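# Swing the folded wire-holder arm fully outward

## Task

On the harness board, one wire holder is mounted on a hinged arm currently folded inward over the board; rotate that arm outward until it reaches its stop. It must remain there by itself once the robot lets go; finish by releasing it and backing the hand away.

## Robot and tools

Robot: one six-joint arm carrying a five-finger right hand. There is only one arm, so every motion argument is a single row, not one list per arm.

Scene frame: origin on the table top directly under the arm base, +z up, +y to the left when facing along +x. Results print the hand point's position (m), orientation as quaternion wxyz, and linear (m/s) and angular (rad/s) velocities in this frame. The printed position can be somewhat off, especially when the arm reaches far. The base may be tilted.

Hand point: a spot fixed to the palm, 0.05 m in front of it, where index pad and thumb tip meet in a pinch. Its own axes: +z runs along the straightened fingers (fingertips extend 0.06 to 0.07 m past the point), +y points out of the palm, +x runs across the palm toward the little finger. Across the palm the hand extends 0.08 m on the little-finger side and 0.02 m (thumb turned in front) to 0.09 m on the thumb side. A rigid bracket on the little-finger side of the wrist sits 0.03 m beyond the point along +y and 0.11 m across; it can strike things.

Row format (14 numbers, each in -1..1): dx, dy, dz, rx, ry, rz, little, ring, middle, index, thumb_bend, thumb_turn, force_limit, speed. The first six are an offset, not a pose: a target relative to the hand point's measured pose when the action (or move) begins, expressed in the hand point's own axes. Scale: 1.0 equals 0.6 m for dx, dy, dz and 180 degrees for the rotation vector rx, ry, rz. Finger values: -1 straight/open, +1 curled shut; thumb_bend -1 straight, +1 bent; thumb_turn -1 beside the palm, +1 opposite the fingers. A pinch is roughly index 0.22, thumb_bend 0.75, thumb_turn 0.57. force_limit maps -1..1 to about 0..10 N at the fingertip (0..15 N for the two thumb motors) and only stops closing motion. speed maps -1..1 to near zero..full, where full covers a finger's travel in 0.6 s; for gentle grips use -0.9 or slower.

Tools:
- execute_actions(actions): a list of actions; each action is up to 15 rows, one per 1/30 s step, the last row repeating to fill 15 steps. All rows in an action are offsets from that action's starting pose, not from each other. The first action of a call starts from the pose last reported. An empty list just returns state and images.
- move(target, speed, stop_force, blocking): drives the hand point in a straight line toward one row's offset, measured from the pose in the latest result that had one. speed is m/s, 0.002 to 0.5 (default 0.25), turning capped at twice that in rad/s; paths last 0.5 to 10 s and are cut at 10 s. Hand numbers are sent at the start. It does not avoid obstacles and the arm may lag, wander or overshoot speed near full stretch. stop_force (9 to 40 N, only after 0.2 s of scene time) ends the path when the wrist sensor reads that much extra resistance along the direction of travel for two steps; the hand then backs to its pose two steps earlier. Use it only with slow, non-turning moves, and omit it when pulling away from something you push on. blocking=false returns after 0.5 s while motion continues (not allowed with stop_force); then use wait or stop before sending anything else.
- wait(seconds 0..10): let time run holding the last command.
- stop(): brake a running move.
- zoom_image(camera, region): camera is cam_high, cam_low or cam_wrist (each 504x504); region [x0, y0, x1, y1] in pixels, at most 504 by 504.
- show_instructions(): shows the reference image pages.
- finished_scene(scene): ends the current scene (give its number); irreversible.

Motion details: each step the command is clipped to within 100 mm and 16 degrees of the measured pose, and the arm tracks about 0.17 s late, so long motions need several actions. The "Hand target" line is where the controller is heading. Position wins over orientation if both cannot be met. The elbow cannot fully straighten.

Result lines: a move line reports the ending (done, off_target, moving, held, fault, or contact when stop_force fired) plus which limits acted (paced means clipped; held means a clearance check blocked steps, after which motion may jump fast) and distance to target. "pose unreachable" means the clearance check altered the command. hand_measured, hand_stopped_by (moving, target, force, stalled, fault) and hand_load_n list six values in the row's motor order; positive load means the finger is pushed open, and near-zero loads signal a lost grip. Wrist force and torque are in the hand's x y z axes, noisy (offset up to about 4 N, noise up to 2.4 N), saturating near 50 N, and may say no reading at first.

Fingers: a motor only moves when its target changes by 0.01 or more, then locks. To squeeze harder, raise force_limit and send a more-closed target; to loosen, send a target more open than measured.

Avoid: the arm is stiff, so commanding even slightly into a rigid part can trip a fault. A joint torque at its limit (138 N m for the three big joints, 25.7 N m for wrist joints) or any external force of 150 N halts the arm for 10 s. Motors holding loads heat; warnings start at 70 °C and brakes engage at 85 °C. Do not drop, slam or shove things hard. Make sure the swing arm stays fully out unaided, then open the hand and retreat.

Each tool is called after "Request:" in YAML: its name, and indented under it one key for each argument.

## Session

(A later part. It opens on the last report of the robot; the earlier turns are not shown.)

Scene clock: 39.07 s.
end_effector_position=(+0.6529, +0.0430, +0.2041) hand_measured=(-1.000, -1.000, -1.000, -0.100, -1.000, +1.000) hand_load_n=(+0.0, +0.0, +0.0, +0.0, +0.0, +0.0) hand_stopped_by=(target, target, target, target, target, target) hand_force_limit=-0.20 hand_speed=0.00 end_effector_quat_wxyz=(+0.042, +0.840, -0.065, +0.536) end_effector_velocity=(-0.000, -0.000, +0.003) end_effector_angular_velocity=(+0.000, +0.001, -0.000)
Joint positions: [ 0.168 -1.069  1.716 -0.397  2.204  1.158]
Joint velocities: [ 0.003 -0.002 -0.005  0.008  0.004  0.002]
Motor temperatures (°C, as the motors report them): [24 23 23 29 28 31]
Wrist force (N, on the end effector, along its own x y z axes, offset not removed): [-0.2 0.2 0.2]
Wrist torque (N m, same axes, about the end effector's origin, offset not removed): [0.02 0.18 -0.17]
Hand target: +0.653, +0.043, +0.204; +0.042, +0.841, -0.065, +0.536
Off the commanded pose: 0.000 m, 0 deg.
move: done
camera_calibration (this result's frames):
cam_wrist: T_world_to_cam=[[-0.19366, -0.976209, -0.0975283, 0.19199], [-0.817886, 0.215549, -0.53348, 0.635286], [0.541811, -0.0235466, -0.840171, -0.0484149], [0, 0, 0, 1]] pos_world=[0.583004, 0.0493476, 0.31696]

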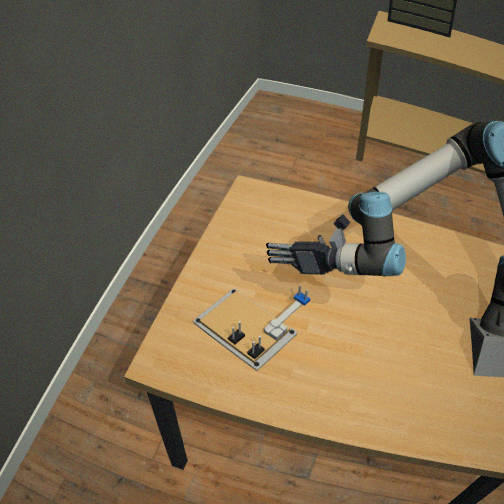

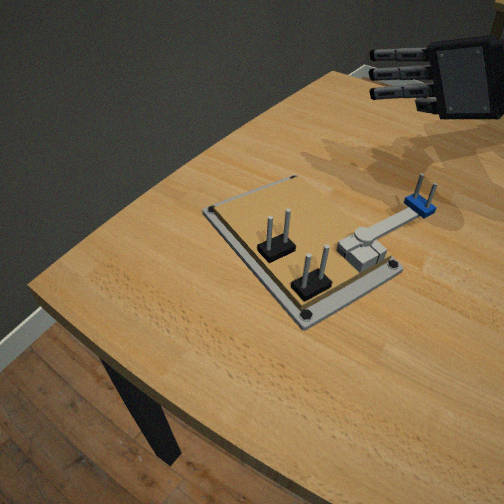

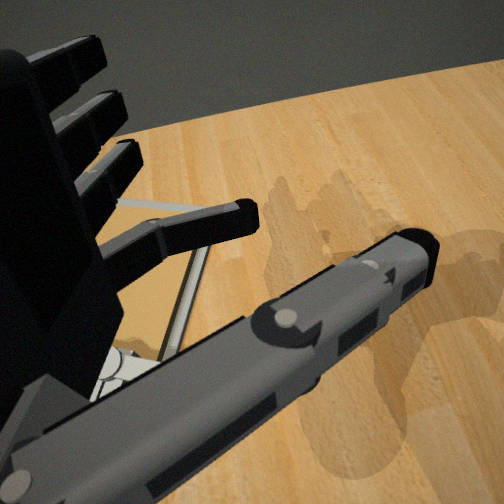

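Request:
move:
  target: [0.03, 0.08, -0.13, 0, 0, 0, -1, -1, -1, -0.1, -1, 1, -0.2, 0.0]
  speed: 0.15

Scene clock: 40.57 s.
end_effector_position=(+0.5833, +0.0055, +0.2531) hand_measured=(-1.000, -1.000, -1.000, -0.100, -1.000, +1.000) hand_load_n=(+0.0, +0.0, +0.0, +0.0, +0.0, +0.0) hand_stopped_by=(target, target, target, target, target, target) hand_force_limit=-0.20 hand_speed=0.00 end_effector_quat_wxyz=(+0.042, +0.840, -0.065, +0.536) end_effector_velocity=(-0.002, -0.001, +0.001) end_effector_angular_velocity=(+0.001, -0.001, +0.001)
Joint positions: [ 0.207 -1.278  1.859 -0.325  2.242  1.171]
Joint velocities: [ 0.001 -0.006  0.003  0.003  0.     0.001]
Motor temperatures (°C, as the motors report them): [24 23 23 29 28 31]
Wrist force (N, on the end effector, along its own x y z axes, offset not removed): [1.4 0.9 1.7]
Wrist torque (N m, same axes, about the end effector's origin, offset not removed): [-0.09 -0.16 -0.08]
Hand target: +0.583, +0.005, +0.253; +0.042, +0.840, -0.065, +0.536
Off the commanded pose: 0.000 m, 0 deg.
move: done
camera_calibration (this result's frames):
cam_wrist: T_world_to_cam=[[-0.193672, -0.976215, -0.0974484, 0.146644], [-0.817884, 0.215516, -0.533497, 0.61251], [0.541809, -0.023622, -0.840169, 0.0295716], [0, 0, 0, 1]] pos_world=[0.51334, 0.0118489, 0.365908]

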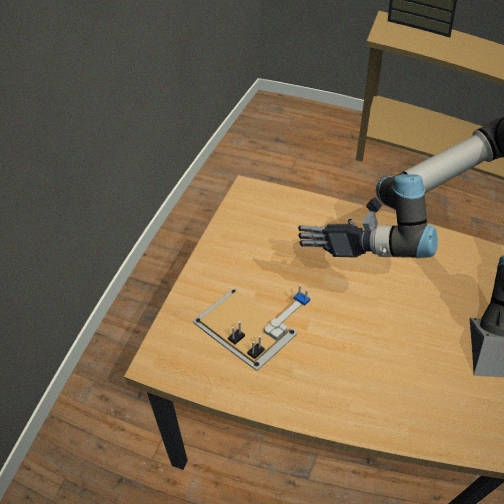

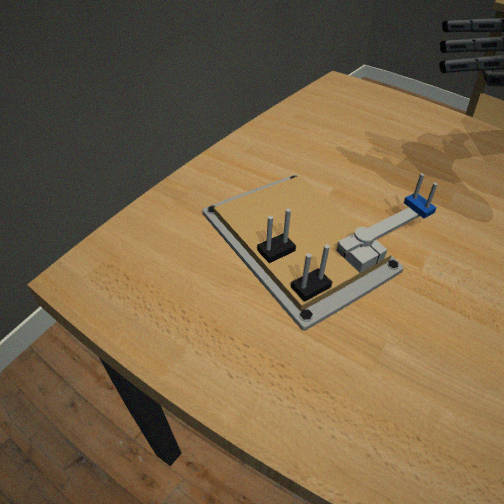

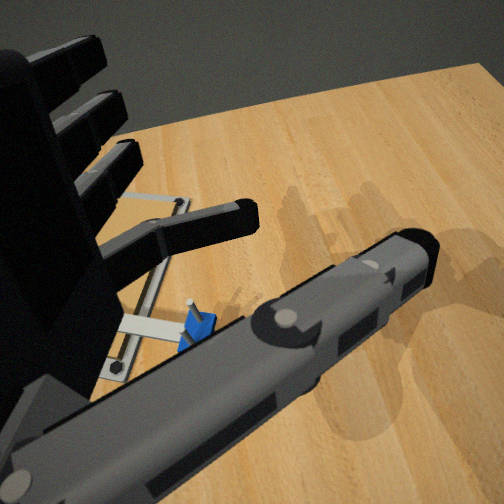

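The swing arm is fully out against its stop and stays there, and the hand is clear.

Request:
finished_scene:
  scene: 2

The scene is finished: the task was done.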